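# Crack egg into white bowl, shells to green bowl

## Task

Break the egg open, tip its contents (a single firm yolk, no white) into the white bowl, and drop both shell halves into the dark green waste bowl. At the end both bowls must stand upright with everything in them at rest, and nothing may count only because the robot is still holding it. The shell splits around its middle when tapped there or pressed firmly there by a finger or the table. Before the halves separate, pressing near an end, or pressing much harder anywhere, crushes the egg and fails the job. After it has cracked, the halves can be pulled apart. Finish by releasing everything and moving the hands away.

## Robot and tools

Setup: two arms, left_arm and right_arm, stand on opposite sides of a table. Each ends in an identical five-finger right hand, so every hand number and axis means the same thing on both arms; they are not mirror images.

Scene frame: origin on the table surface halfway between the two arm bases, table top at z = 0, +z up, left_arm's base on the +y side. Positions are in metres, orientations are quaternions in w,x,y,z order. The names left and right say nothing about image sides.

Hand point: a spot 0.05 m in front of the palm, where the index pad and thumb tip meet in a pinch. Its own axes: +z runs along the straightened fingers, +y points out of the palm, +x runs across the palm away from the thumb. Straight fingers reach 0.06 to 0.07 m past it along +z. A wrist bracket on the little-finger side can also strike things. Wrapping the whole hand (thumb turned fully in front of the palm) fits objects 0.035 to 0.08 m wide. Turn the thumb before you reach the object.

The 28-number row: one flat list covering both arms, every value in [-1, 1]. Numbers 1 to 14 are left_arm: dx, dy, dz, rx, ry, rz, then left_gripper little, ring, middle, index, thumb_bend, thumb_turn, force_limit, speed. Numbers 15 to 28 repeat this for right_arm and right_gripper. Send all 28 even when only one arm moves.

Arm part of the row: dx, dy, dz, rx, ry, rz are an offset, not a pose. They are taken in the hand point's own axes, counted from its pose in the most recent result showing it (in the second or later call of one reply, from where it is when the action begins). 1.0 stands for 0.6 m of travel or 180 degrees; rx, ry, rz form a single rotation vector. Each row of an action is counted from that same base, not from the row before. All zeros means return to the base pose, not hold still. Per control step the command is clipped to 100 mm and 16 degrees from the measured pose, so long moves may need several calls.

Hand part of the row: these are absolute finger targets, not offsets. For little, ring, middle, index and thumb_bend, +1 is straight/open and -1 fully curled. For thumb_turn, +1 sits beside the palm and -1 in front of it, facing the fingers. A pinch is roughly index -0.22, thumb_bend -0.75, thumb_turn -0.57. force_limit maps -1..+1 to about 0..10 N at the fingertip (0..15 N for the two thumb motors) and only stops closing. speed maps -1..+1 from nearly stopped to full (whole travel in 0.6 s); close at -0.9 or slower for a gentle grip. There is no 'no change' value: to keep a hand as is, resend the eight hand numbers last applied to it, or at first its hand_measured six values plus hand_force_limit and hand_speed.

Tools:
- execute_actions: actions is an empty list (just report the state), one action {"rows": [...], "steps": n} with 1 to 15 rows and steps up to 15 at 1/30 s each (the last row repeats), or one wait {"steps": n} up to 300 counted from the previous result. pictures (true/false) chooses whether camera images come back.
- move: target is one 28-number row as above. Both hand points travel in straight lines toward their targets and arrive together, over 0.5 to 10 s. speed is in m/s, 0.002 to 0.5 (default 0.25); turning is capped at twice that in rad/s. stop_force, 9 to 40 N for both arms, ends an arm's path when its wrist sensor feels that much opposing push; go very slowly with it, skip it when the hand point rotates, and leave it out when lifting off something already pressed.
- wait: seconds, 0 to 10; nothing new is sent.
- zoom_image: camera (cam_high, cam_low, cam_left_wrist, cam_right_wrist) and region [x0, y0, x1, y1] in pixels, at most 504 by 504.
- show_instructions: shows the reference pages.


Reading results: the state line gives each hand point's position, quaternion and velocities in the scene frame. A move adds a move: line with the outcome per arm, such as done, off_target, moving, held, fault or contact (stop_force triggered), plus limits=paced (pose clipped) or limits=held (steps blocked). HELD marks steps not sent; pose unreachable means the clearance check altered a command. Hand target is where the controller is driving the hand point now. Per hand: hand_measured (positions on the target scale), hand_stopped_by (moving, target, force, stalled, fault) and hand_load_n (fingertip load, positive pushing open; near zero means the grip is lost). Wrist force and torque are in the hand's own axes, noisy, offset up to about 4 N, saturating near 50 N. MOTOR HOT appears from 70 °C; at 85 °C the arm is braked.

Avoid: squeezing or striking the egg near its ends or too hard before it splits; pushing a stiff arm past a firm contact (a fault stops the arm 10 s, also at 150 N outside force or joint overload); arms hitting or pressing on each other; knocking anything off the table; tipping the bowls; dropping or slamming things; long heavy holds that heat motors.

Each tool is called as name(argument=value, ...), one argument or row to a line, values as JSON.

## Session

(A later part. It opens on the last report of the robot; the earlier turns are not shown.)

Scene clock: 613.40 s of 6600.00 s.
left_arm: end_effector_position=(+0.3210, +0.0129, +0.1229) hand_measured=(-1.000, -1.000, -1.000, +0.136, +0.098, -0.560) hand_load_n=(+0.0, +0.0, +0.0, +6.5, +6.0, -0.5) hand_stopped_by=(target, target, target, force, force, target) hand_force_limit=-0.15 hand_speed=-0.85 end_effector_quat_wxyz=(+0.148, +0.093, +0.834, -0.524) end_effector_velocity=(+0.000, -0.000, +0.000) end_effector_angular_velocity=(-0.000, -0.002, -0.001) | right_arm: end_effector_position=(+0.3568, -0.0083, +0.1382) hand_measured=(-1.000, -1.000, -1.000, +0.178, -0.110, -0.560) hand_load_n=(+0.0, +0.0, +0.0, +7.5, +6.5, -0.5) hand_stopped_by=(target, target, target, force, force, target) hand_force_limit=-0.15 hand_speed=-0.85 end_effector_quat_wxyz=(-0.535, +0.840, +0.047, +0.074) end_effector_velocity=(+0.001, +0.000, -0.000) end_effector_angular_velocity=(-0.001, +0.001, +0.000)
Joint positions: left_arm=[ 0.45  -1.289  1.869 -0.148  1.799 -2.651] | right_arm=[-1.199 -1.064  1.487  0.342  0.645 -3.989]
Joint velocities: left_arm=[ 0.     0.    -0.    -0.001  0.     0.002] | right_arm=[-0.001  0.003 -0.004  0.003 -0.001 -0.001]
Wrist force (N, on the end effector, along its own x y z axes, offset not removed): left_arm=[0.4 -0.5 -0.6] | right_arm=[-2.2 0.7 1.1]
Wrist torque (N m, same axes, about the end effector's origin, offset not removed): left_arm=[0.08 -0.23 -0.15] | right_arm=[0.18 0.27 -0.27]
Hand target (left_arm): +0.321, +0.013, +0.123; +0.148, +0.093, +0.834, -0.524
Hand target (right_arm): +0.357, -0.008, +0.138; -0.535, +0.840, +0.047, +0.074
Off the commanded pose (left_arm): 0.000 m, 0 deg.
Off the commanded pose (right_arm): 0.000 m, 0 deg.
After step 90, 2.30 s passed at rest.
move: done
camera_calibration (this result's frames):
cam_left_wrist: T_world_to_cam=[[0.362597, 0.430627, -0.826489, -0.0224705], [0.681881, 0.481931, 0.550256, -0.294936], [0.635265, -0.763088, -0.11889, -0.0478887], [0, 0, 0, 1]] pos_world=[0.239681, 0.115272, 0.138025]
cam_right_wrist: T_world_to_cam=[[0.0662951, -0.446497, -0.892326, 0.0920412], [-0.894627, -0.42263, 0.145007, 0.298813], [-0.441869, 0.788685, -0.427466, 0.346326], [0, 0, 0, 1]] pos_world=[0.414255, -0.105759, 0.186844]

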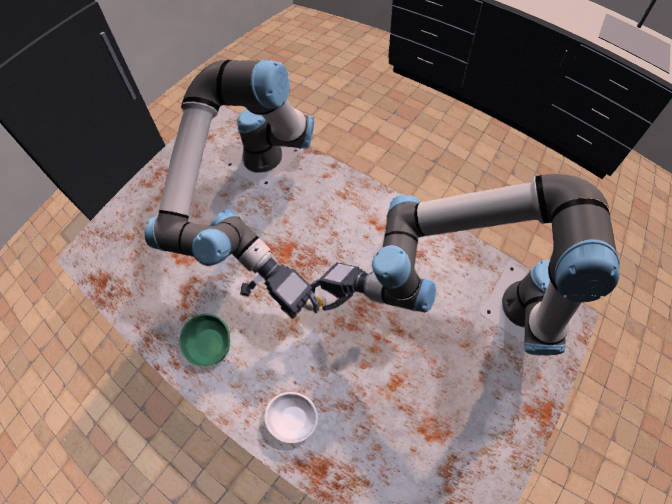

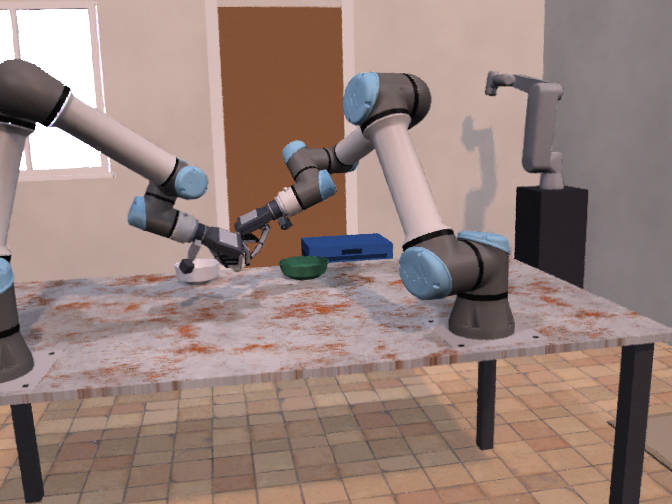

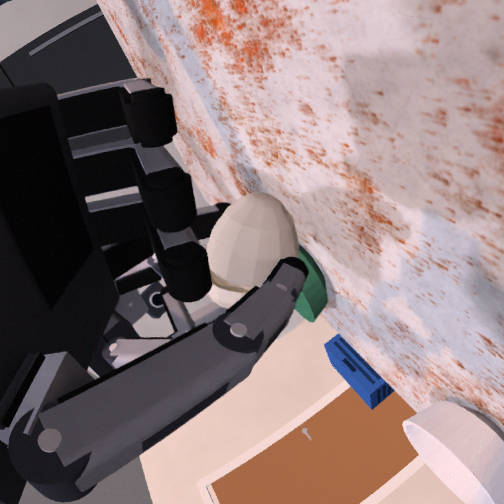

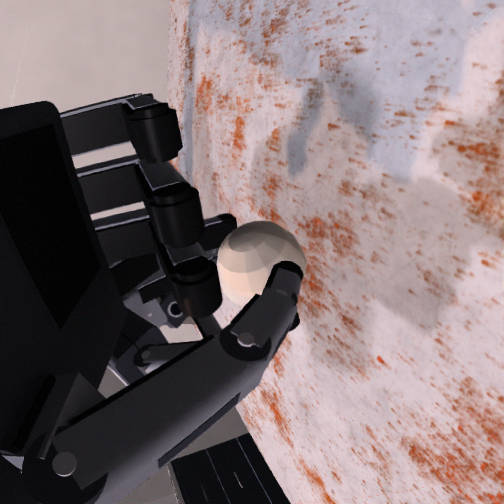

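move(
  target=[0,0,0,0,0,0,-1,-1,-1,-0.2,-0.45,-0.56,-0.15,-0.85, 0.041,-0.0065,-0.003,0,0,0,-1,-1,-1,-0.2,-0.45,-0.56,-0.15,-0.85],
  speed=0.012,
)

zoom_image(
  camera="cam_high",
  region=[260, 260, 380, 350],
)

Scene clock: 619.10 s of 6600.00 s.
left_arm: end_effector_position=(+0.3210, +0.0129, +0.1229) hand_measured=(-1.000, -1.000, -1.000, +0.136, +0.098, -0.560) hand_load_n=(+0.0, +0.0, +0.0, +6.5, +6.0, -0.5) hand_stopped_by=(target, target, target, force, force, target) hand_force_limit=-0.15 hand_speed=-0.85 end_effector_quat_wxyz=(+0.148, +0.093, +0.834, -0.524) end_effector_velocity=(+0.001, +0.001, +0.000) end_effector_angular_velocity=(-0.001, -0.001, +0.002) | right_arm: end_effector_position=(+0.3801, -0.0082, +0.1467) hand_measured=(-1.000, -1.000, -1.000, +0.178, -0.110, -0.560) hand_load_n=(+0.0, +0.0, +0.0, +7.5, +6.5, -0.5) hand_stopped_by=(target, target, target, force, force, target) hand_force_limit=-0.15 hand_speed=-0.85 end_effector_quat_wxyz=(-0.535, +0.840, +0.047, +0.074) end_effector_velocity=(+0.002, +0.000, +0.002) end_effector_angular_velocity=(+0.001, -0.001, -0.000)
Joint positions: left_arm=[ 0.45  -1.289  1.869 -0.148  1.799 -2.651] | right_arm=[-1.217 -1.027  1.407  0.402  0.632 -4.01 ]
Joint velocities: left_arm=[ 0.002 -0.     0.    -0.002  0.     0.001] | right_arm=[-0.001  0.001 -0.006  0.004 -0.001 -0.   ]
Wrist force (N, on the end effector, along its own x y z axes, offset not removed): left_arm=[0.8 -1.4 1.0] | right_arm=[-2.3 1.4 1.3]
Wrist torque (N m, same axes, about the end effector's origin, offset not removed): left_arm=[-0.40 -0.24 -0.15] | right_arm=[0.25 0.18 -0.16]
Hand target (left_arm): +0.321, +0.013, +0.123; +0.148, +0.093, +0.834, -0.524
Hand target (right_arm): +0.380, -0.008, +0.147; -0.535, +0.840, +0.047, +0.074
Off the commanded pose (left_arm): 0.000 m, 0 deg.
Off the commanded pose (right_arm): 0.000 m, 0 deg.
After step 90, 0.40 s passed at rest.
move: done
camera_calibration (this result's frames):
cam_left_wrist: T_world_to_cam=[[0.362593, 0.430624, -0.826492, -0.0224679], [0.681877, 0.48194, 0.550251, -0.29494], [0.635271, -0.763084, -0.118885, -0.0478953], [0, 0, 0, 1]] pos_world=[0.239686, 0.11527, 0.138028]
cam_right_wrist: T_world_to_cam=[[0.0662954, -0.446485, -0.892332, 0.0981108], [-0.894635, -0.422617, 0.144993, 0.318497], [-0.441851, 0.788699, -0.427459, 0.360229], [0, 0, 0, 1]] pos_world=[0.437602, -0.105705, 0.19535]

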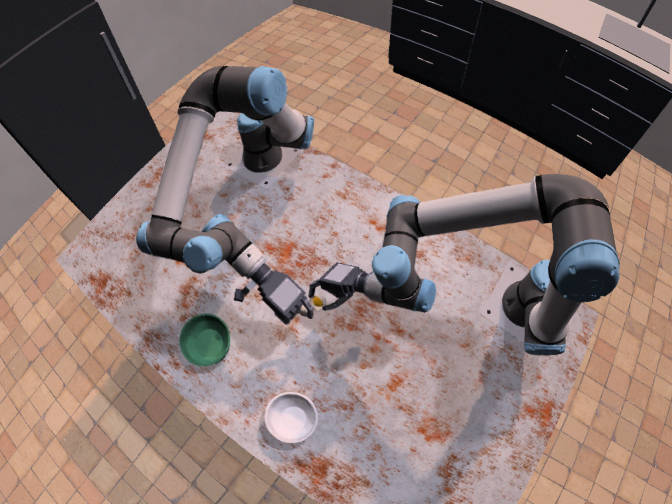

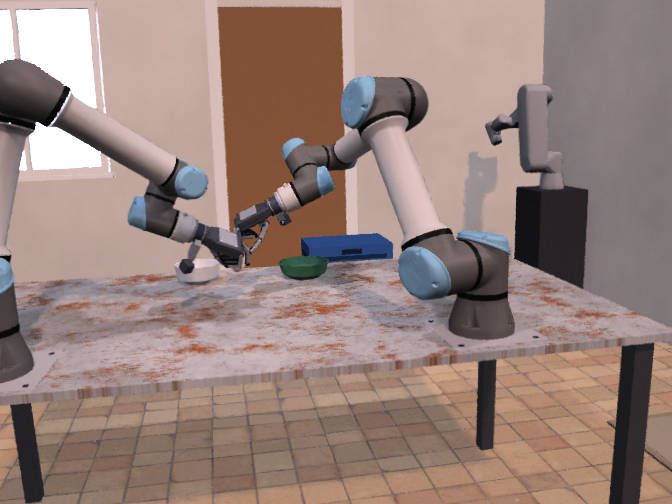

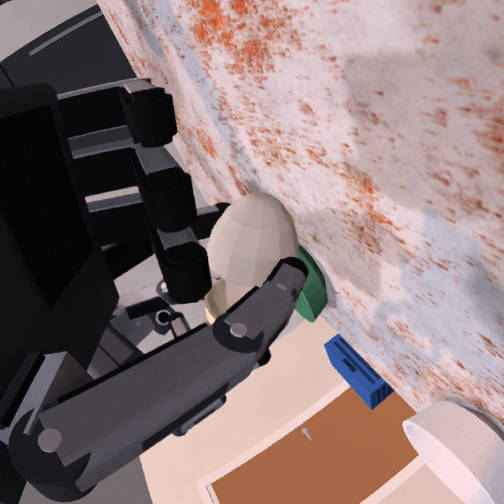

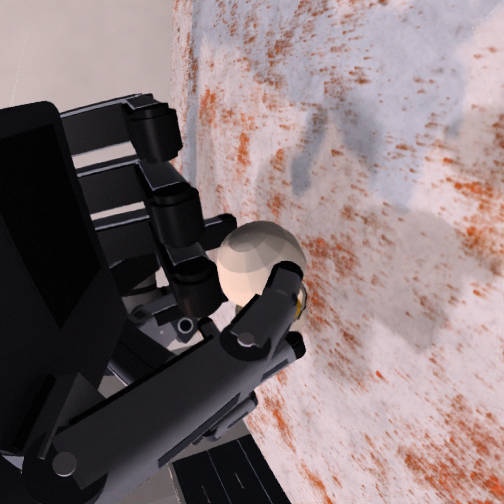

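Region (260, 260, 380, 350) of cam_high's 672x504 image, scaled by 4.200, with more detail than that image has; it fills the top 378 rows of this view, and the rest is white.

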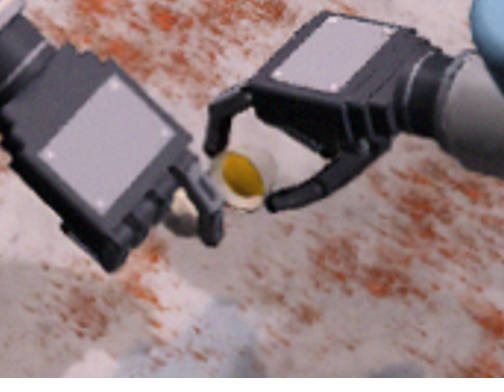

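move(
  target=[-0.4303,0.229,-0.1225,0,0,0,-1,-1,-1,-0.2,-0.45,-0.56,-0.15,-0.85, 0.365,0.242,-0.258,0,0,0,-1,-1,-1,-0.2,-0.45,-0.56,-0.15,-0.85],
  speed=0.12,
)

Scene clock: 640.80 s of 6600.00 s.
left_arm: end_effector_position=(+0.5949, +0.1392, +0.1256) hand_measured=(-1.000, -1.000, -1.000, +0.136, +0.098, -0.560) hand_load_n=(+0.0, +0.0, +0.0, +6.5, +6.0, -0.5) hand_stopped_by=(target, target, target, force, force, target) hand_force_limit=-0.15 hand_speed=-0.85 end_effector_quat_wxyz=(+0.148, +0.093, +0.834, -0.524) end_effector_velocity=(+0.000, +0.000, -0.001) end_effector_angular_velocity=(+0.002, +0.003, -0.002) | right_arm: end_effector_position=(+0.6075, -0.2093, +0.1200) hand_measured=(-1.000, -1.000, -1.000, +0.178, -0.110, -0.560) hand_load_n=(+0.0, +0.0, +0.0, +7.5, +6.5, -0.5) hand_stopped_by=(target, target, target, force, force, target) hand_force_limit=-0.15 hand_speed=-0.85 end_effector_quat_wxyz=(-0.535, +0.840, +0.047, +0.074) end_effector_velocity=(+0.001, -0.001, -0.002) end_effector_angular_velocity=(-0.000, +0.003, +0.004)
Joint positions: left_arm=[ 1.051 -0.895  1.269  0.221  2.327 -2.32 ] | right_arm=[-1.634 -0.545  0.767  1.215  0.433 -4.758]
Joint velocities: left_arm=[ 0.001  0.004 -0.006  0.007  0.002  0.002] | right_arm=[-0.001  0.01  -0.012  0.015 -0.    -0.011]
Wrist force (N, on the end effector, along its own x y z axes, offset not removed): left_arm=[1.3 -1.5 1.3] | right_arm=[-2.3 0.3 -0.1]
Wrist torque (N m, same axes, about the end effector's origin, offset not removed): left_arm=[-0.38 -0.38 -0.17] | right_arm=[0.20 0.26 -0.23]
Hand target (left_arm): +0.595, +0.139, +0.126; +0.148, +0.093, +0.834, -0.524
Hand target (right_arm): +0.608, -0.209, +0.120; -0.535, +0.840, +0.047, +0.073
Off the commanded pose (left_arm): 0.000 m, 0 deg.
Off the commanded pose (right_arm): 0.001 m, 0 deg.
After step 90, 15.70 s passed at rest.
move: done
camera_calibration (this result's frames):
cam_left_wrist: T_world_to_cam=[[0.362819, 0.430582, -0.826415, -0.174062], [0.681612, 0.482106, 0.550435, -0.543973], [0.635427, -0.763002, -0.118572, -0.125373], [0, 0, 0, 1]] pos_world=[0.513596, 0.241541, 0.140709]
cam_right_wrist: T_world_to_cam=[[0.0662885, -0.446563, -0.892293, -0.0306171], [-0.894589, -0.422685, 0.14508, 0.440801], [-0.441946, 0.788619, -0.427509, 0.607928], [0, 0, 0, 1]] pos_world=[0.665037, -0.306776, 0.168624]

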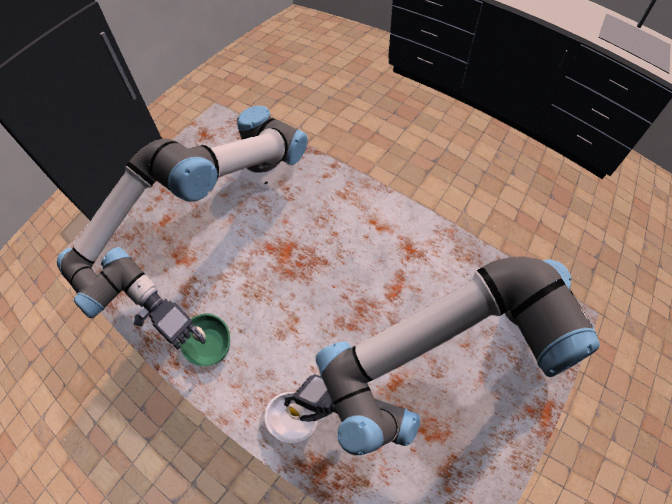

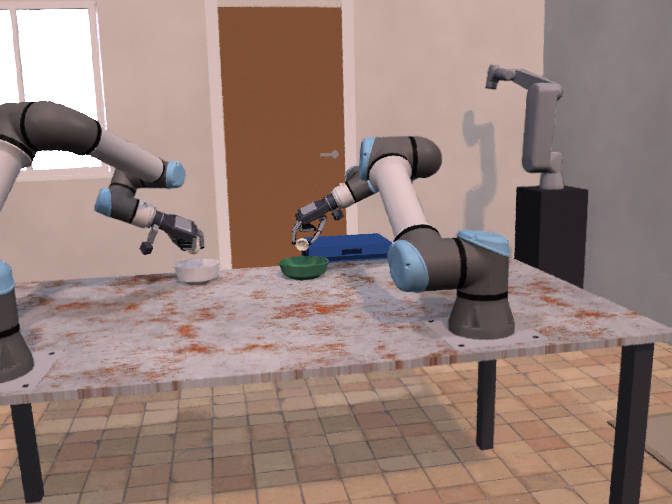

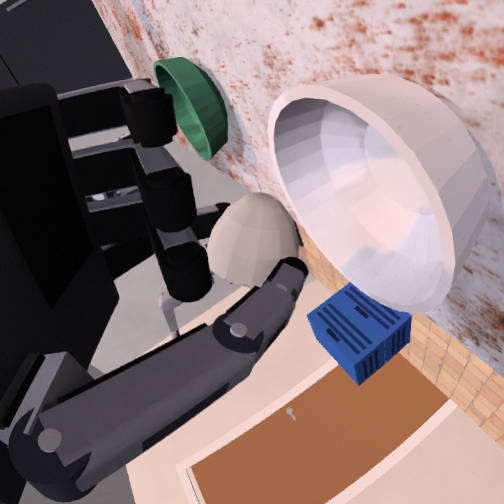

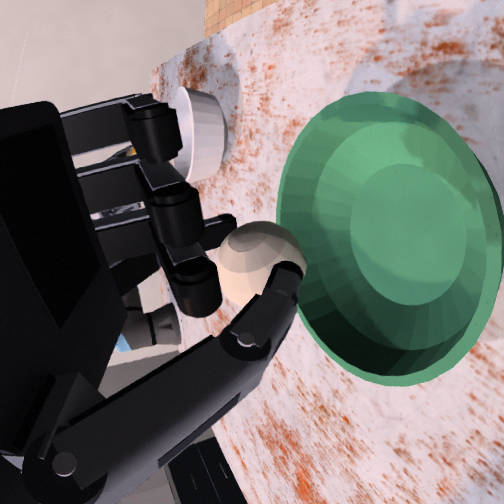

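move(
  target=[-0.0043,0.0333,0.0162,0,0.1326,-0.2753,-1,-1,-1,-0.2,-0.45,-0.56,-0.15,-0.85, -0.0122,0.0762,0.0117,0,0,0,-1,-1,-1,-0.2,-0.45,-0.56,-0.15,-0.85],
  speed=0.15,
)

Scene clock: 662.63 s of 6600.00 s.
left_arm: end_effector_position=(+0.6036, +0.1396, +0.1055) hand_measured=(-1.000, -1.000, -1.000, +0.136, +0.098, -0.560) hand_load_n=(+0.0, +0.0, +0.0, +6.5, +6.0, +0.0) hand_stopped_by=(target, target, target, force, force, target) hand_force_limit=-0.15 hand_speed=-0.85 end_effector_quat_wxyz=(+0.233, +0.169, -0.803, +0.522) end_effector_velocity=(-0.000, -0.001, -0.000) end_effector_angular_velocity=(-0.005, +0.009, +0.003) | right_arm: end_effector_position=(+0.6081, -0.2222, +0.0750) hand_measured=(-1.000, -1.000, -1.000, +0.178, -0.110, -0.560) hand_load_n=(+0.0, +0.0, +0.0, +7.5, +6.5, -0.5) hand_stopped_by=(target, target, target, force, force, target) hand_force_limit=-0.15 hand_speed=-0.85 end_effector_quat_wxyz=(-0.535, +0.840, +0.047, +0.074) end_effector_velocity=(-0.001, -0.000, -0.002) end_effector_angular_velocity=(+0.000, +0.003, +0.000)
Joint positions: left_arm=[ 1.168 -0.194  0.035  1.186  2.725 -2.783] | right_arm=[-1.654 -0.506  0.82   1.166  0.431 -4.805]
Joint velocities: left_arm=[-0.     0.008 -0.013 -0.005  0.006 -0.018] | right_arm=[-0.     0.002  0.002 -0.    -0.    -0.001]
Wrist force (N, on the end effector, along its own x y z axes, offset not removed): left_arm=[0.5 -0.8 0.5] | right_arm=[-1.5 0.4 0.0]
Wrist torque (N m, same axes, about the end effector's origin, offset not removed): left_arm=[-0.08 -0.20 -0.11] | right_arm=[0.15 0.19 -0.14]
Hand target (left_arm): +0.604, +0.140, +0.105; -0.234, -0.169, +0.803, -0.522
Hand target (right_arm): +0.608, -0.222, +0.075; -0.535, +0.840, +0.047, +0.074
Off the commanded pose (left_arm): 0.001 m, 3 deg.
Off the commanded pose (right_arm): 0.000 m, 0 deg.
elbow stopped short (left arm): the move would have taken joint 3 (elbow) straighter than the controller allows; a more bent joint 3 avoids this.
After step 90, 15.27 s passed at rest.
move: off_target (left_arm)
camera_calibration (this result's frames):
cam_left_wrist: T_world_to_cam=[[-0.467928, 0.395759, -0.790201, 0.308527], [0.825269, 0.515566, -0.230482, -0.548033], [0.316186, -0.759978, -0.567856, 0.106694], [0, 0, 0, 1]] pos_world=[0.562909, 0.24153, 0.178073]
cam_right_wrist: T_world_to_cam=[[0.0662914, -0.446559, -0.892295, -0.0765385], [-0.894573, -0.422714, 0.145091, 0.442378], [-0.441977, 0.788605, -0.427502, 0.599169], [0, 0, 0, 1]] pos_world=[0.665632, -0.319687, 0.123666]

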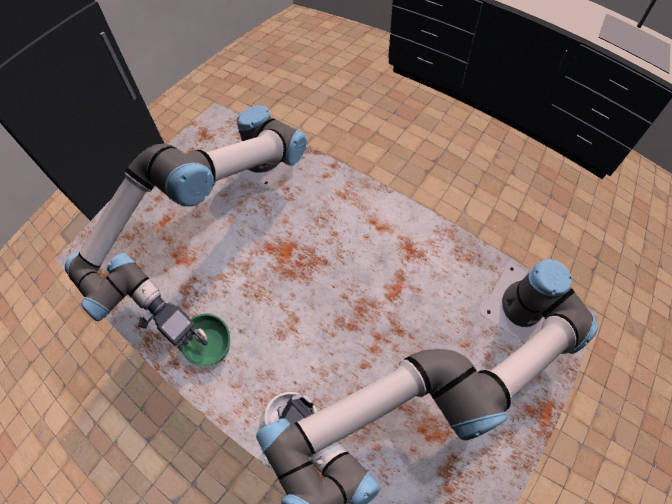

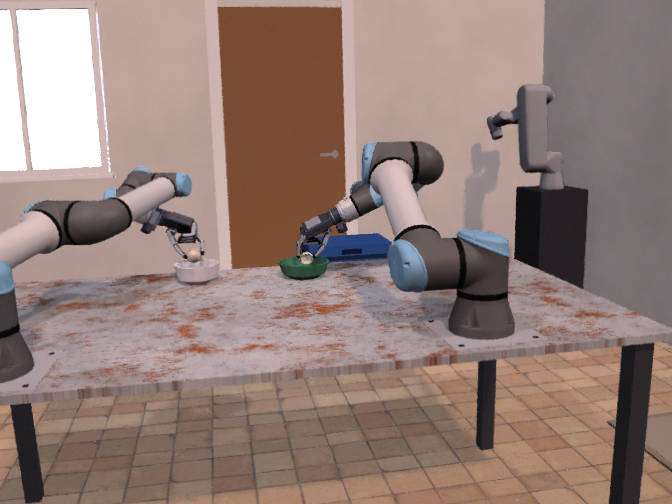

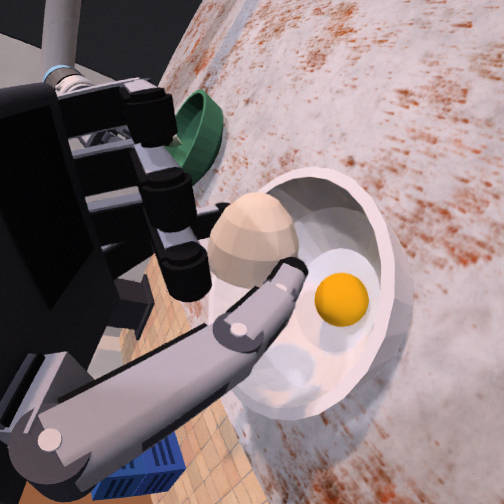

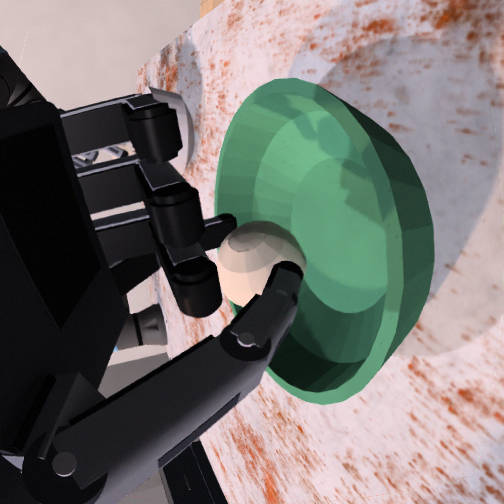

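zoom_image(
  camera="cam_high",
  region=[130, 280, 260, 380],
)

Region (130, 280, 260, 380) of cam_high's 672x504 image, scaled by 3.877, with more detail than that image has; it fills the top 388 rows of this view, and the rest is white.

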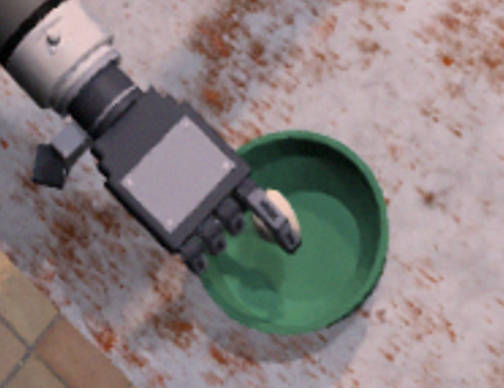

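move(
  target=[0.1623,-0.0573,0.1693,0.0569,-0.2664,0.0718,-1,-1,-1,-0.2,-0.45,-0.56,-0.15,-0.85, -0.0029,0.0149,0.007,0,0,0,-1,-1,-1,-0.2,-0.45,-0.56,-0.15,-0.85],
  speed=0.15,
)

Scene clock: 696.07 s of 6600.00 s.
left_arm: end_effector_position=(+0.5202, +0.0297, +0.1499) hand_measured=(-1.000, -1.000, -1.000, +0.136, +0.098, -0.560) hand_load_n=(+0.0, +0.0, +0.0, +6.5, +6.0, +0.0) hand_stopped_by=(target, target, target, force, force, target) hand_force_limit=-0.15 hand_speed=-0.85 end_effector_quat_wxyz=(-0.185, +0.296, -0.794, +0.498) end_effector_velocity=(-0.000, -0.001, +0.000) end_effector_angular_velocity=(+0.002, -0.004, +0.007) | right_arm: end_effector_position=(+0.6082, -0.2222, +0.0650) hand_measured=(-1.000, -1.000, -1.000, +0.178, -0.110, -0.560) hand_load_n=(+0.0, +0.0, +0.0, +7.5, +6.5, -0.5) hand_stopped_by=(target, target, target, force, force, target) hand_force_limit=-0.15 hand_speed=-0.85 end_effector_quat_wxyz=(-0.535, +0.840, +0.047, +0.074) end_effector_velocity=(+0.000, -0.000, -0.000) end_effector_angular_velocity=(-0.000, -0.002, +0.001)
Joint positions: left_arm=[ 0.639 -1.048  1.381  0.12   1.472 -3.191] | right_arm=[-1.654 -0.496  0.826  1.149  0.431 -4.805]
Joint velocities: left_arm=[-0.005 -0.     0.001 -0.001 -0.012 -0.001] | right_arm=[-0.    -0.    -0.    -0.     0.    -0.002]
Wrist force (N, on the end effector, along its own x y z axes, offset not removed): left_arm=[1.4 -0.5 -0.4] | right_arm=[-1.7 0.9 1.4]
Wrist torque (N m, same axes, about the end effector's origin, offset not removed): left_arm=[-0.06 -0.43 0.00] | right_arm=[0.23 0.12 -0.22]
Hand target (left_arm): +0.520, +0.030, +0.150; +0.186, -0.297, +0.793, -0.498
Hand target (right_arm): +0.608, -0.222, +0.065; -0.535, +0.840, +0.047, +0.074
Off the commanded pose (left_arm): 0.000 m, 0 deg.
Off the commanded pose (right_arm): 0.000 m, 0 deg.
After step 90, 27.07 s passed at rest.
move: done
camera_calibration (this result's frames):
cam_left_wrist: T_world_to_cam=[[-0.240783, 0.362038, -0.900529, 0.247464], [0.311451, 0.90758, 0.281597, -0.23346], [0.919251, -0.212667, -0.331287, -0.290679], [0, 0, 0, 1]] pos_world=[0.399504, 0.0604744, 0.192292]
cam_right_wrist: T_world_to_cam=[[0.0662918, -0.446553, -0.892298, -0.0854632], [-0.894574, -0.422714, 0.145088, 0.443867], [-0.441976, 0.788608, -0.427497, 0.594868], [0, 0, 0, 1]] pos_world=[0.665655, -0.319653, 0.113646]

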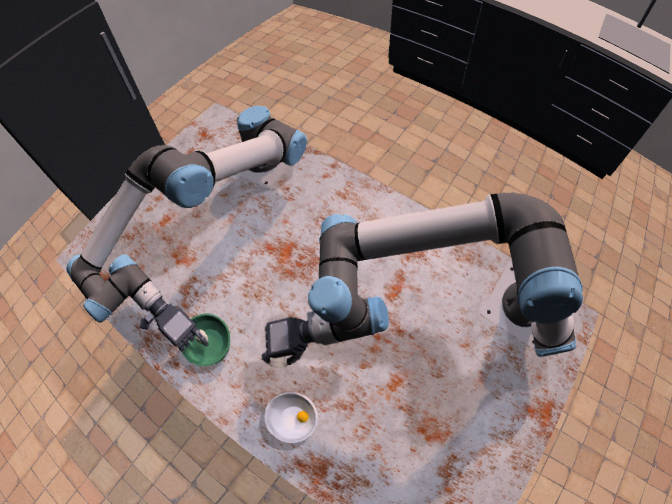

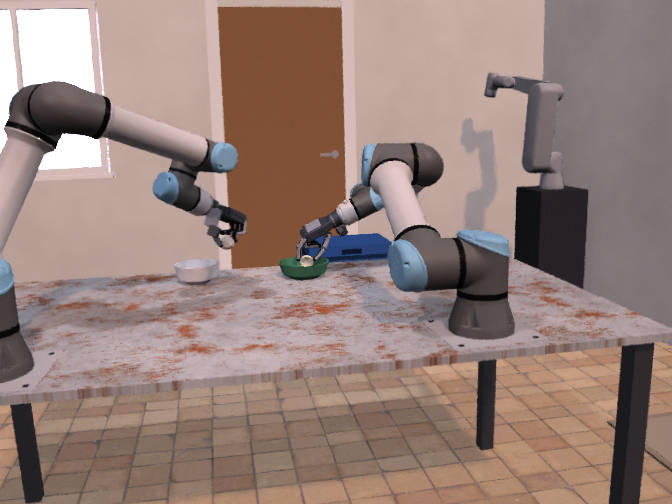

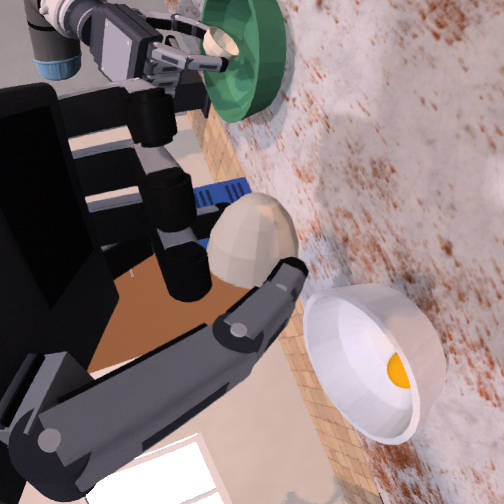

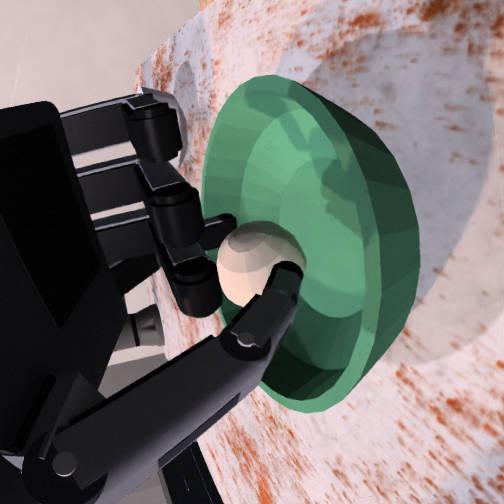

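move(
  target=[0,0,0,0,0,0,-1,-1,-1,-0.2,-0.45,-0.56,-0.15,-0.85, 0,0,0,0,0,0,-1,-1,-1,0.45,0.3,-0.56,0,0],
  speed=0.1,
)

Scene clock: 700.77 s of 6600.00 s.
left_arm: end_effector_position=(+0.5202, +0.0297, +0.1499) hand_measured=(-1.000, -1.000, -1.000, +0.136, +0.098, -0.560) hand_load_n=(+0.0, +0.0, +0.0, +6.5, +6.0, +0.0) hand_stopped_by=(target, target, target, force, force, target) hand_force_limit=-0.15 hand_speed=-0.85 end_effector_quat_wxyz=(-0.185, +0.296, -0.794, +0.498) end_effector_velocity=(+0.000, +0.001, -0.000) end_effector_angular_velocity=(+0.000, +0.001, +0.001) | right_arm: end_effector_position=(+0.6082, -0.2222, +0.0650) hand_measured=(-1.000, -1.000, -1.000, +0.450, +0.300, -0.560) hand_load_n=(+0.0, +0.0, +0.0, +0.0, +0.0, +0.0) hand_stopped_by=(target, target, target, target, target, target) hand_force_limit=0.00 hand_speed=0.00 end_effector_quat_wxyz=(-0.535, +0.840, +0.047, +0.074) end_effector_velocity=(+0.000, -0.000, -0.000) end_effector_angular_velocity=(+0.000, +0.001, -0.000)
Joint positions: left_arm=[ 0.639 -1.048  1.381  0.12   1.472 -3.191] | right_arm=[-1.654 -0.496  0.826  1.149  0.431 -4.805]
Joint velocities: left_arm=[ 0.001  0.     0.     0.     0.    -0.001] | right_arm=[-0.     0.001 -0.001  0.001 -0.     0.001]
Wrist force (N, on the end effector, along its own x y z axes, offset not removed): left_arm=[-1.6 -0.6 -1.0] | right_arm=[-2.6 0.2 0.0]
Wrist torque (N m, same axes, about the end effector's origin, offset not removed): left_arm=[-0.10 0.10 -0.08] | right_arm=[0.17 0.33 -0.28]
Hand target (left_arm): +0.520, +0.030, +0.150; +0.185, -0.296, +0.794, -0.498
Hand target (right_arm): +0.608, -0.222, +0.065; -0.535, +0.840, +0.047, +0.074
Off the commanded pose (left_arm): 0.000 m, 0 deg.
Off the commanded pose (right_arm): 0.000 m, 0 deg.
After step 90, 1.00 s passed at rest.
move: done
camera_calibration (this result's frames):
cam_left_wrist: T_world_to_cam=[[-0.24075, 0.361985, -0.900559, 0.247452], [0.311475, 0.907589, 0.281543, -0.23342], [0.919251, -0.21272, -0.331252, -0.290672], [0, 0, 0, 1]] pos_world=[0.399479, 0.0604438, 0.192277]
cam_right_wrist: T_world_to_cam=[[0.0662917, -0.446553, -0.892298, -0.0854675], [-0.894573, -0.422716, 0.145088, 0.443866], [-0.441978, 0.788608, -0.427497, 0.594865], [0, 0, 0, 1]] pos_world=[0.665654, -0.319651, 0.11364]

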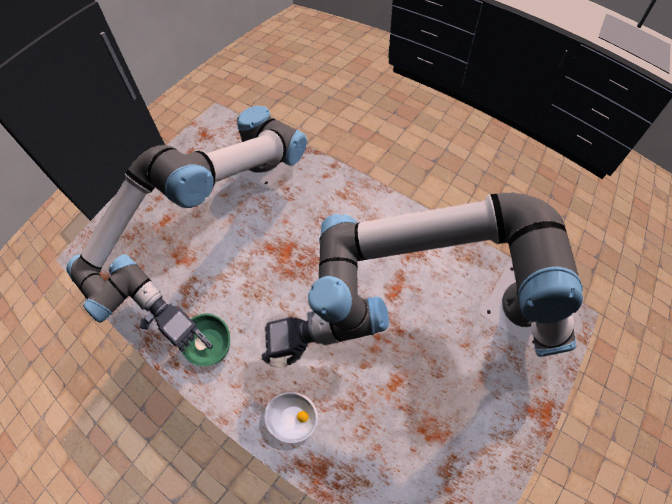

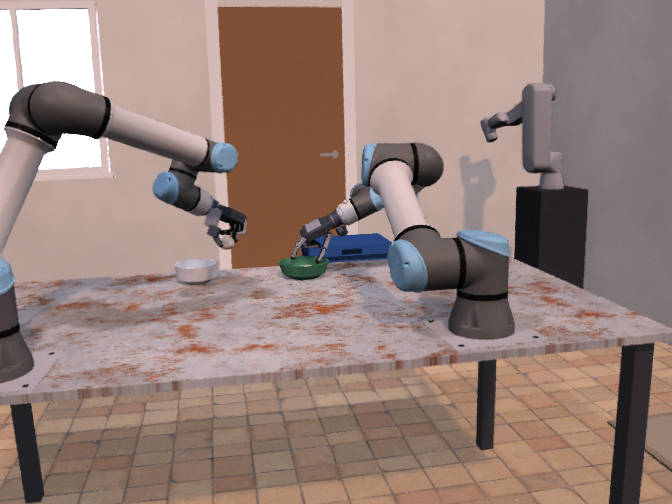

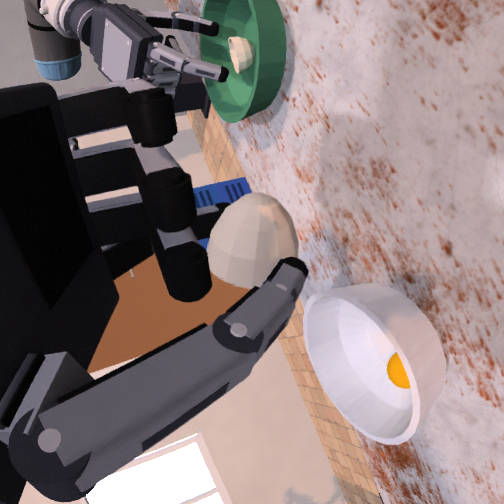

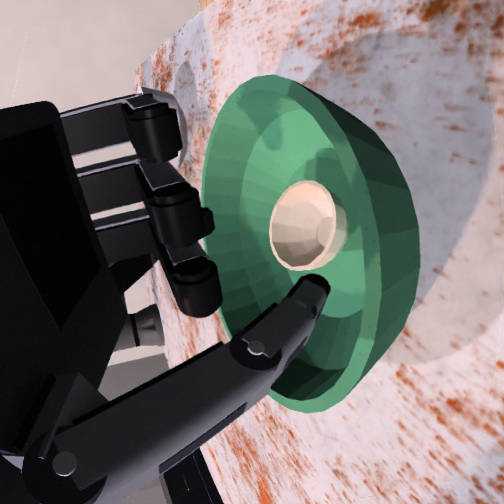

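move(
  target=[0,0,0,0,0,0,-1,-1,-1,-0.2,-0.45,-0.56,-0.15,-0.85, 0.0173,-0.0892,-0.0417,0,0,0,-1,-1,-1,0.45,0.3,-0.56,0,0],
  speed=0.15,
)

move(
  target=[0,0,0,0,0,0,-1,-1,-1,-0.2,-0.45,-0.56,-0.15,-0.85, -0.3205,-0.0746,-0.3313,0,0,0,-1,-1,-1,0.45,0.3,-0.56,0,0],
  speed=0.25,
)

Scene clock: 707.90 s of 6600.00 s.
left_arm: end_effector_position=(+0.5202, +0.0297, +0.1500) hand_measured=(-1.000, -1.000, -1.000, +0.136, +0.098, -0.560) hand_load_n=(+0.0, +0.0, +0.0, +6.5, +6.0, +0.0) hand_stopped_by=(target, target, target, force, force, target) hand_force_limit=-0.15 hand_speed=-0.85 end_effector_quat_wxyz=(-0.185, +0.296, -0.793, +0.498) end_effector_velocity=(+0.001, +0.001, -0.000) end_effector_angular_velocity=(+0.000, -0.001, +0.001) | right_arm: end_effector_position=(+0.6079, -0.2222, +0.1249) hand_measured=(-1.000, -1.000, -1.000, +0.450, +0.300, -0.560) hand_load_n=(+0.0, +0.0, +0.0, +0.0, +0.0, +0.0) hand_stopped_by=(target, target, target, target, target, target) hand_force_limit=0.00 hand_speed=0.00 end_effector_quat_wxyz=(-0.535, +0.840, +0.047, +0.073) end_effector_velocity=(-0.000, -0.000, +0.001) end_effector_angular_velocity=(+0.000, +0.001, -0.000)
Joint positions: left_arm=[ 0.639 -1.048  1.381  0.12   1.472 -3.191] | right_arm=[-1.654 -0.55   0.775  1.255  0.431 -4.805]
Joint velocities: left_arm=[ 0.001 -0.     0.001 -0.001  0.     0.001] | right_arm=[-0.001 -0.    -0.002  0.004 -0.    -0.001]
Wrist force (N, on the end effector, along its own x y z axes, offset not removed): left_arm=[2.3 0.4 1.9] | right_arm=[-2.4 0.8 0.8]
Wrist torque (N m, same axes, about the end effector's origin, offset not removed): left_arm=[-0.09 -0.57 0.05] | right_arm=[0.23 0.28 -0.26]
Hand target (left_arm): +0.520, +0.030, +0.150; +0.185, -0.296, +0.794, -0.498
Hand target (right_arm): +0.608, -0.222, +0.125; -0.535, +0.840, +0.047, +0.074
Off the commanded pose (left_arm): 0.000 m, 0 deg.
Off the commanded pose (right_arm): 0.000 m, 0 deg.
move: done
camera_calibration (this result's frames):
cam_left_wrist: T_world_to_cam=[[-0.240742, 0.361978, -0.900564, 0.247472], [0.311438, 0.907599, 0.281551, -0.233441], [0.919266, -0.212689, -0.331231, -0.290703], [0, 0, 0, 1]] pos_world=[0.399513, 0.0604619, 0.1923]
cam_right_wrist: T_world_to_cam=[[0.0663665, -0.446551, -0.892293, -0.0320722], [-0.894502, -0.422865, 0.145093, 0.434924], [-0.442111, 0.788529, -0.427505, 0.620386], [0, 0, 0, 1]] pos_world=[0.665448, -0.3196, 0.173495]

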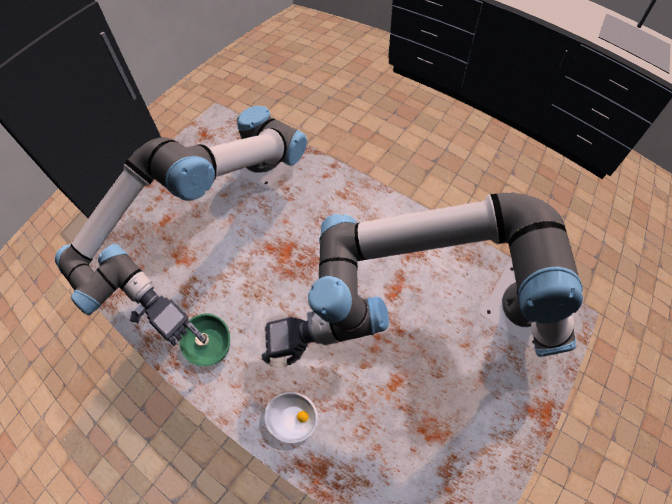

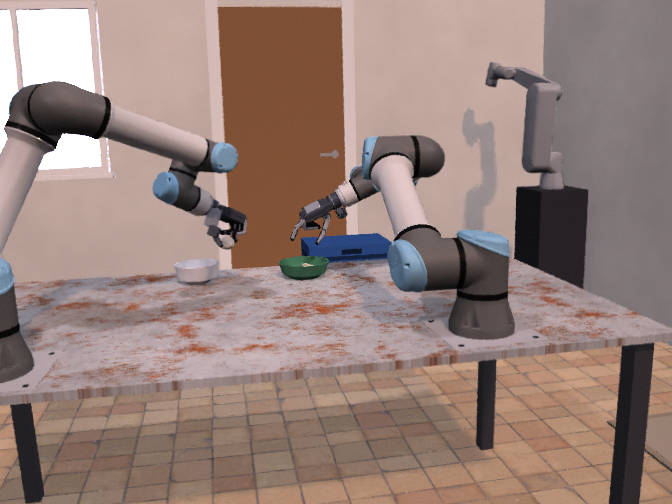

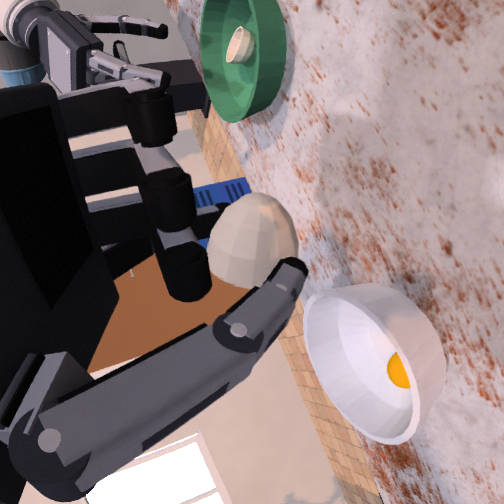

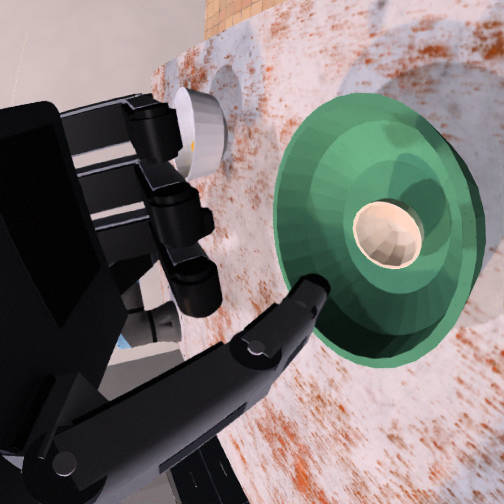

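Scene clock: 709.60 s of 6600.00 s.
left_arm: end_effector_position=(+0.5202, +0.0297, +0.1500) hand_measured=(-1.000, -1.000, -1.000, +0.136, +0.098, -0.560) hand_load_n=(+0.0, +0.0, +0.0, +6.5, +6.0, +0.0) hand_stopped_by=(target, target, target, force, force, target) hand_force_limit=-0.15 hand_speed=-0.85 end_effector_quat_wxyz=(-0.185, +0.296, -0.793, +0.498) end_effector_velocity=(+0.000, +0.000, -0.000) end_effector_angular_velocity=(+0.001, -0.001, -0.001) | right_arm: end_effector_position=(+0.3967, -0.3833, +0.2135) hand_measured=(-1.000, -1.000, -1.000, +0.450, +0.300, -0.560) hand_load_n=(+0.0, +0.0, +0.0, +0.0, +0.0, +0.0) hand_stopped_by=(target, target, target, target, target, target) hand_force_limit=0.00 hand_speed=0.00 end_effector_quat_wxyz=(-0.535, +0.840, +0.047, +0.073) end_effector_velocity=(-0.001, -0.001, +0.000) end_effector_angular_velocity=(+0.003, -0.000, +0.002)
Joint positions: left_arm=[ 0.639 -1.048  1.381  0.12   1.472 -3.191] | right_arm=[-2.041 -1.126  1.748  1.586  0.545 -5.619]
Joint velocities: left_arm=[ 0.     0.     0.001 -0.001  0.     0.002] | right_arm=[-0.004 -0.     0.005  0.007  0.002 -0.013]
Wrist force (N, on the end effector, along its own x y z axes, offset not removed): left_arm=[1.0 -1.8 2.3] | right_arm=[-2.2 0.8 0.8]
Wrist torque (N m, same axes, about the end effector's origin, offset not removed): left_arm=[-0.43 -0.50 -0.02] | right_arm=[0.19 0.23 -0.28]
Hand target (left_arm): +0.520, +0.030, +0.150; +0.185, -0.296, +0.793, -0.498
Hand target (right_arm): +0.397, -0.383, +0.214; -0.535, +0.840, +0.047, +0.073
Off the commanded pose (left_arm): 0.000 m, 0 deg.
Off the commanded pose (right_arm): 0.001 m, 0 deg.
move: done
camera_calibration (this result's frames):
cam_left_wrist: T_world_to_cam=[[-0.240731, 0.361963, -0.900573, 0.247473], [0.311435, 0.907603, 0.28154, -0.233436], [0.91927, -0.212695, -0.331217, -0.290709], [0, 0, 0, 1]] pos_world=[0.399515, 0.0604583, 0.192301]
cam_right_wrist: T_world_to_cam=[[0.0662739, -0.446432, -0.89236, -0.0108479], [-0.894318, -0.423185, 0.145293, 0.164757], [-0.442497, 0.788424, -0.427298, 0.692032], [0, 0, 0, 1]] pos_world=[0.454286, -0.480735, 0.262086]

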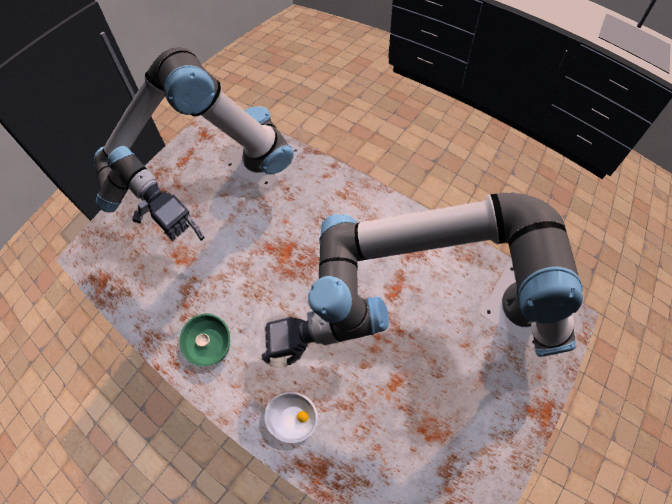

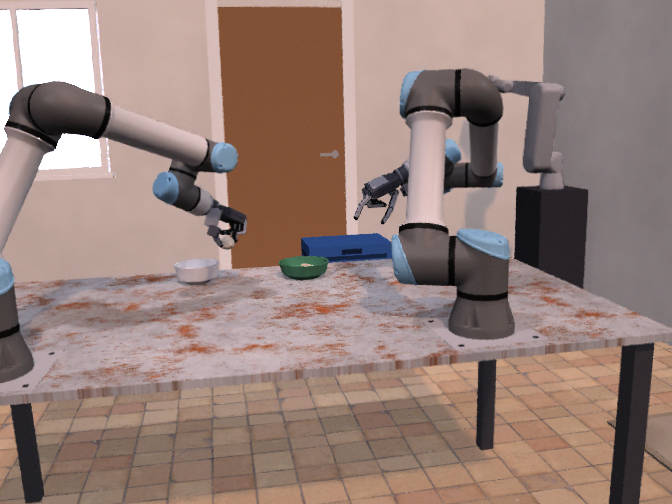

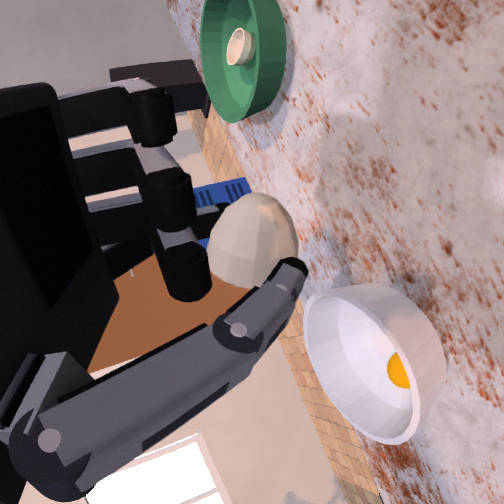

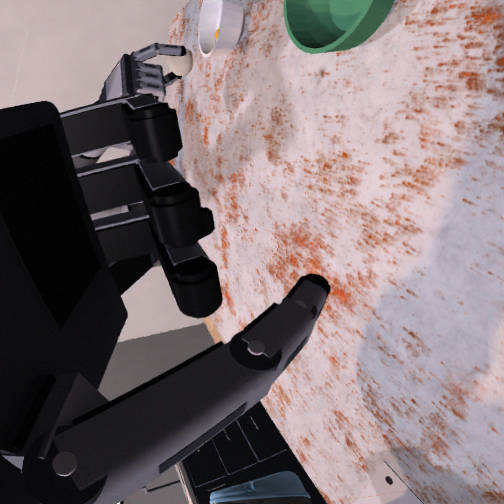

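move(
  target=[0.1477,-0.0712,0.3007,0,0,0,-1,-1,-1,-0.2,-0.45,-0.56,-0.15,-0.85, 0,0,0,0,0,0,-1,-1,-1,0.45,0.3,-0.56,0,0],
  speed=0.12,
)

Scene clock: 717.97 s of 6600.00 s.
left_arm: end_effector_position=(+0.5718, -0.1648, +0.1099) hand_measured=(-1.000, -1.000, -1.000, +0.136, +0.098, -0.560) hand_load_n=(+0.0, +0.0, +0.0, +6.5, +6.0, +0.0) hand_stopped_by=(target, target, target, force, force, target) hand_force_limit=-0.15 hand_speed=-0.85 end_effector_quat_wxyz=(-0.185, +0.296, -0.793, +0.498) end_effector_velocity=(-0.000, -0.002, +0.000) end_effector_angular_velocity=(+0.003, +0.004, -0.001) | right_arm: end_effector_position=(+0.3967, -0.3833, +0.2135) hand_measured=(-1.000, -1.000, -1.000, +0.450, +0.300, -0.560) hand_load_n=(+0.0, +0.0, +0.0, +0.0, +0.0, +0.0) hand_stopped_by=(target, target, target, target, target, target) hand_force_limit=0.00 hand_speed=0.00 end_effector_quat_wxyz=(-0.535, +0.840, +0.047, +0.073) end_effector_velocity=(+0.000, -0.000, +0.000) end_effector_angular_velocity=(-0.002, -0.004, +0.000)
Joint positions: left_arm=[ 0.545 -0.509  0.527  0.44   1.387 -3.233] | right_arm=[-2.041 -1.126  1.748  1.586  0.545 -5.619]
Joint velocities: left_arm=[-0.002  0.014 -0.029  0.021 -0.    -0.002] | right_arm=[-0.    -0.001 -0.001 -0.001  0.    -0.   ]
Wrist force (N, on the end effector, along its own x y z axes, offset not removed): left_arm=[-0.4 -1.4 -0.9] | right_arm=[-1.6 1.1 0.7]
Wrist torque (N m, same axes, about the end effector's origin, offset not removed): left_arm=[-0.20 -0.23 -0.17] | right_arm=[0.23 0.15 -0.11]
Hand target (left_arm): +0.572, -0.165, +0.110; +0.185, -0.296, +0.793, -0.498
Hand target (right_arm): +0.397, -0.383, +0.213; -0.535, +0.840, +0.047, +0.073
Off the commanded pose (left_arm): 0.000 m, 0 deg.
Off the commanded pose (right_arm): 0.000 m, 0 deg.
move: done
camera_calibration (this result's frames):
cam_left_wrist: T_world_to_cam=[[-0.240495, 0.361679, -0.90075, 0.29409], [0.311428, 0.907677, 0.28131, -0.0616376], [0.919334, -0.212865, -0.330929, -0.392818], [0, 0, 0, 1]] pos_world=[0.451054, -0.134036, 0.152246]
cam_right_wrist: T_world_to_cam=[[0.0662739, -0.446432, -0.89236, -0.0108479], [-0.894318, -0.423185, 0.145293, 0.164757], [-0.442497, 0.788424, -0.427298, 0.692032], [0, 0, 0, 1]] pos_world=[0.454286, -0.480735, 0.262086]

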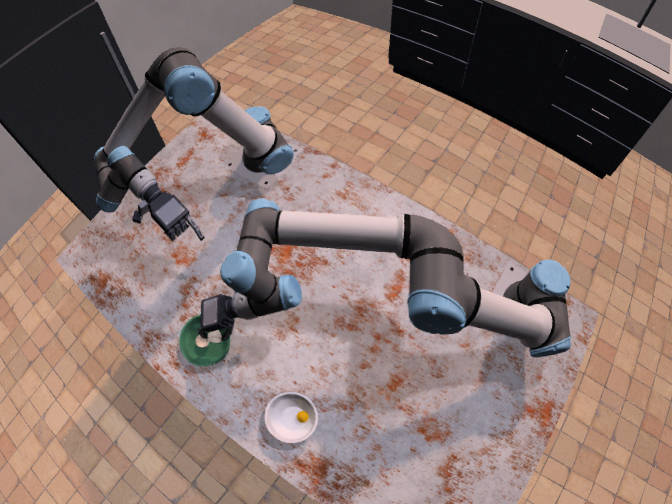

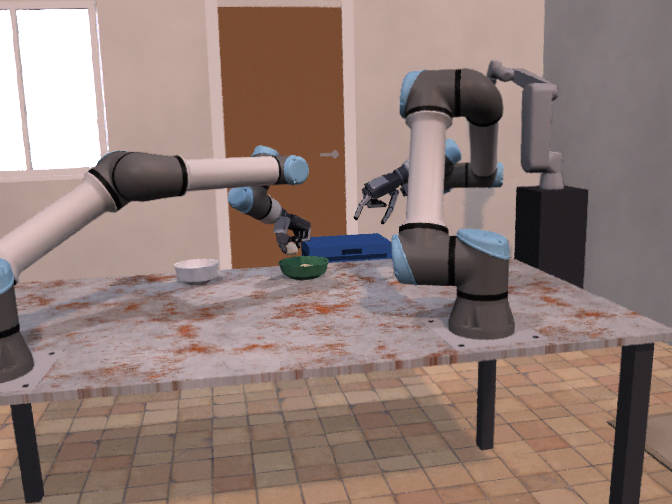

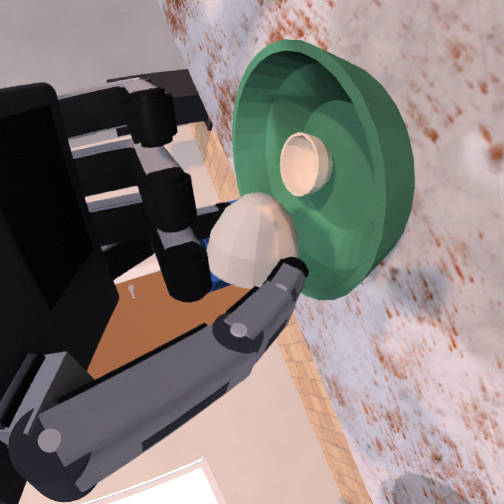

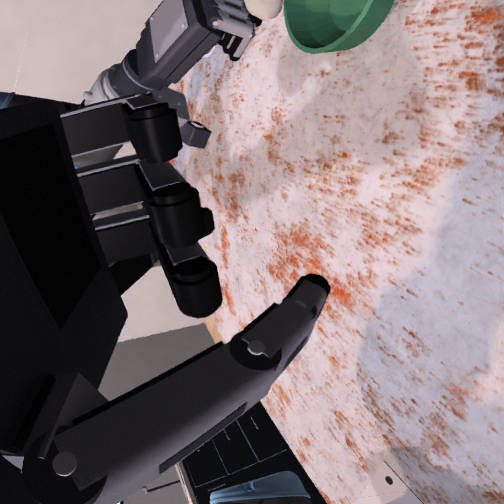

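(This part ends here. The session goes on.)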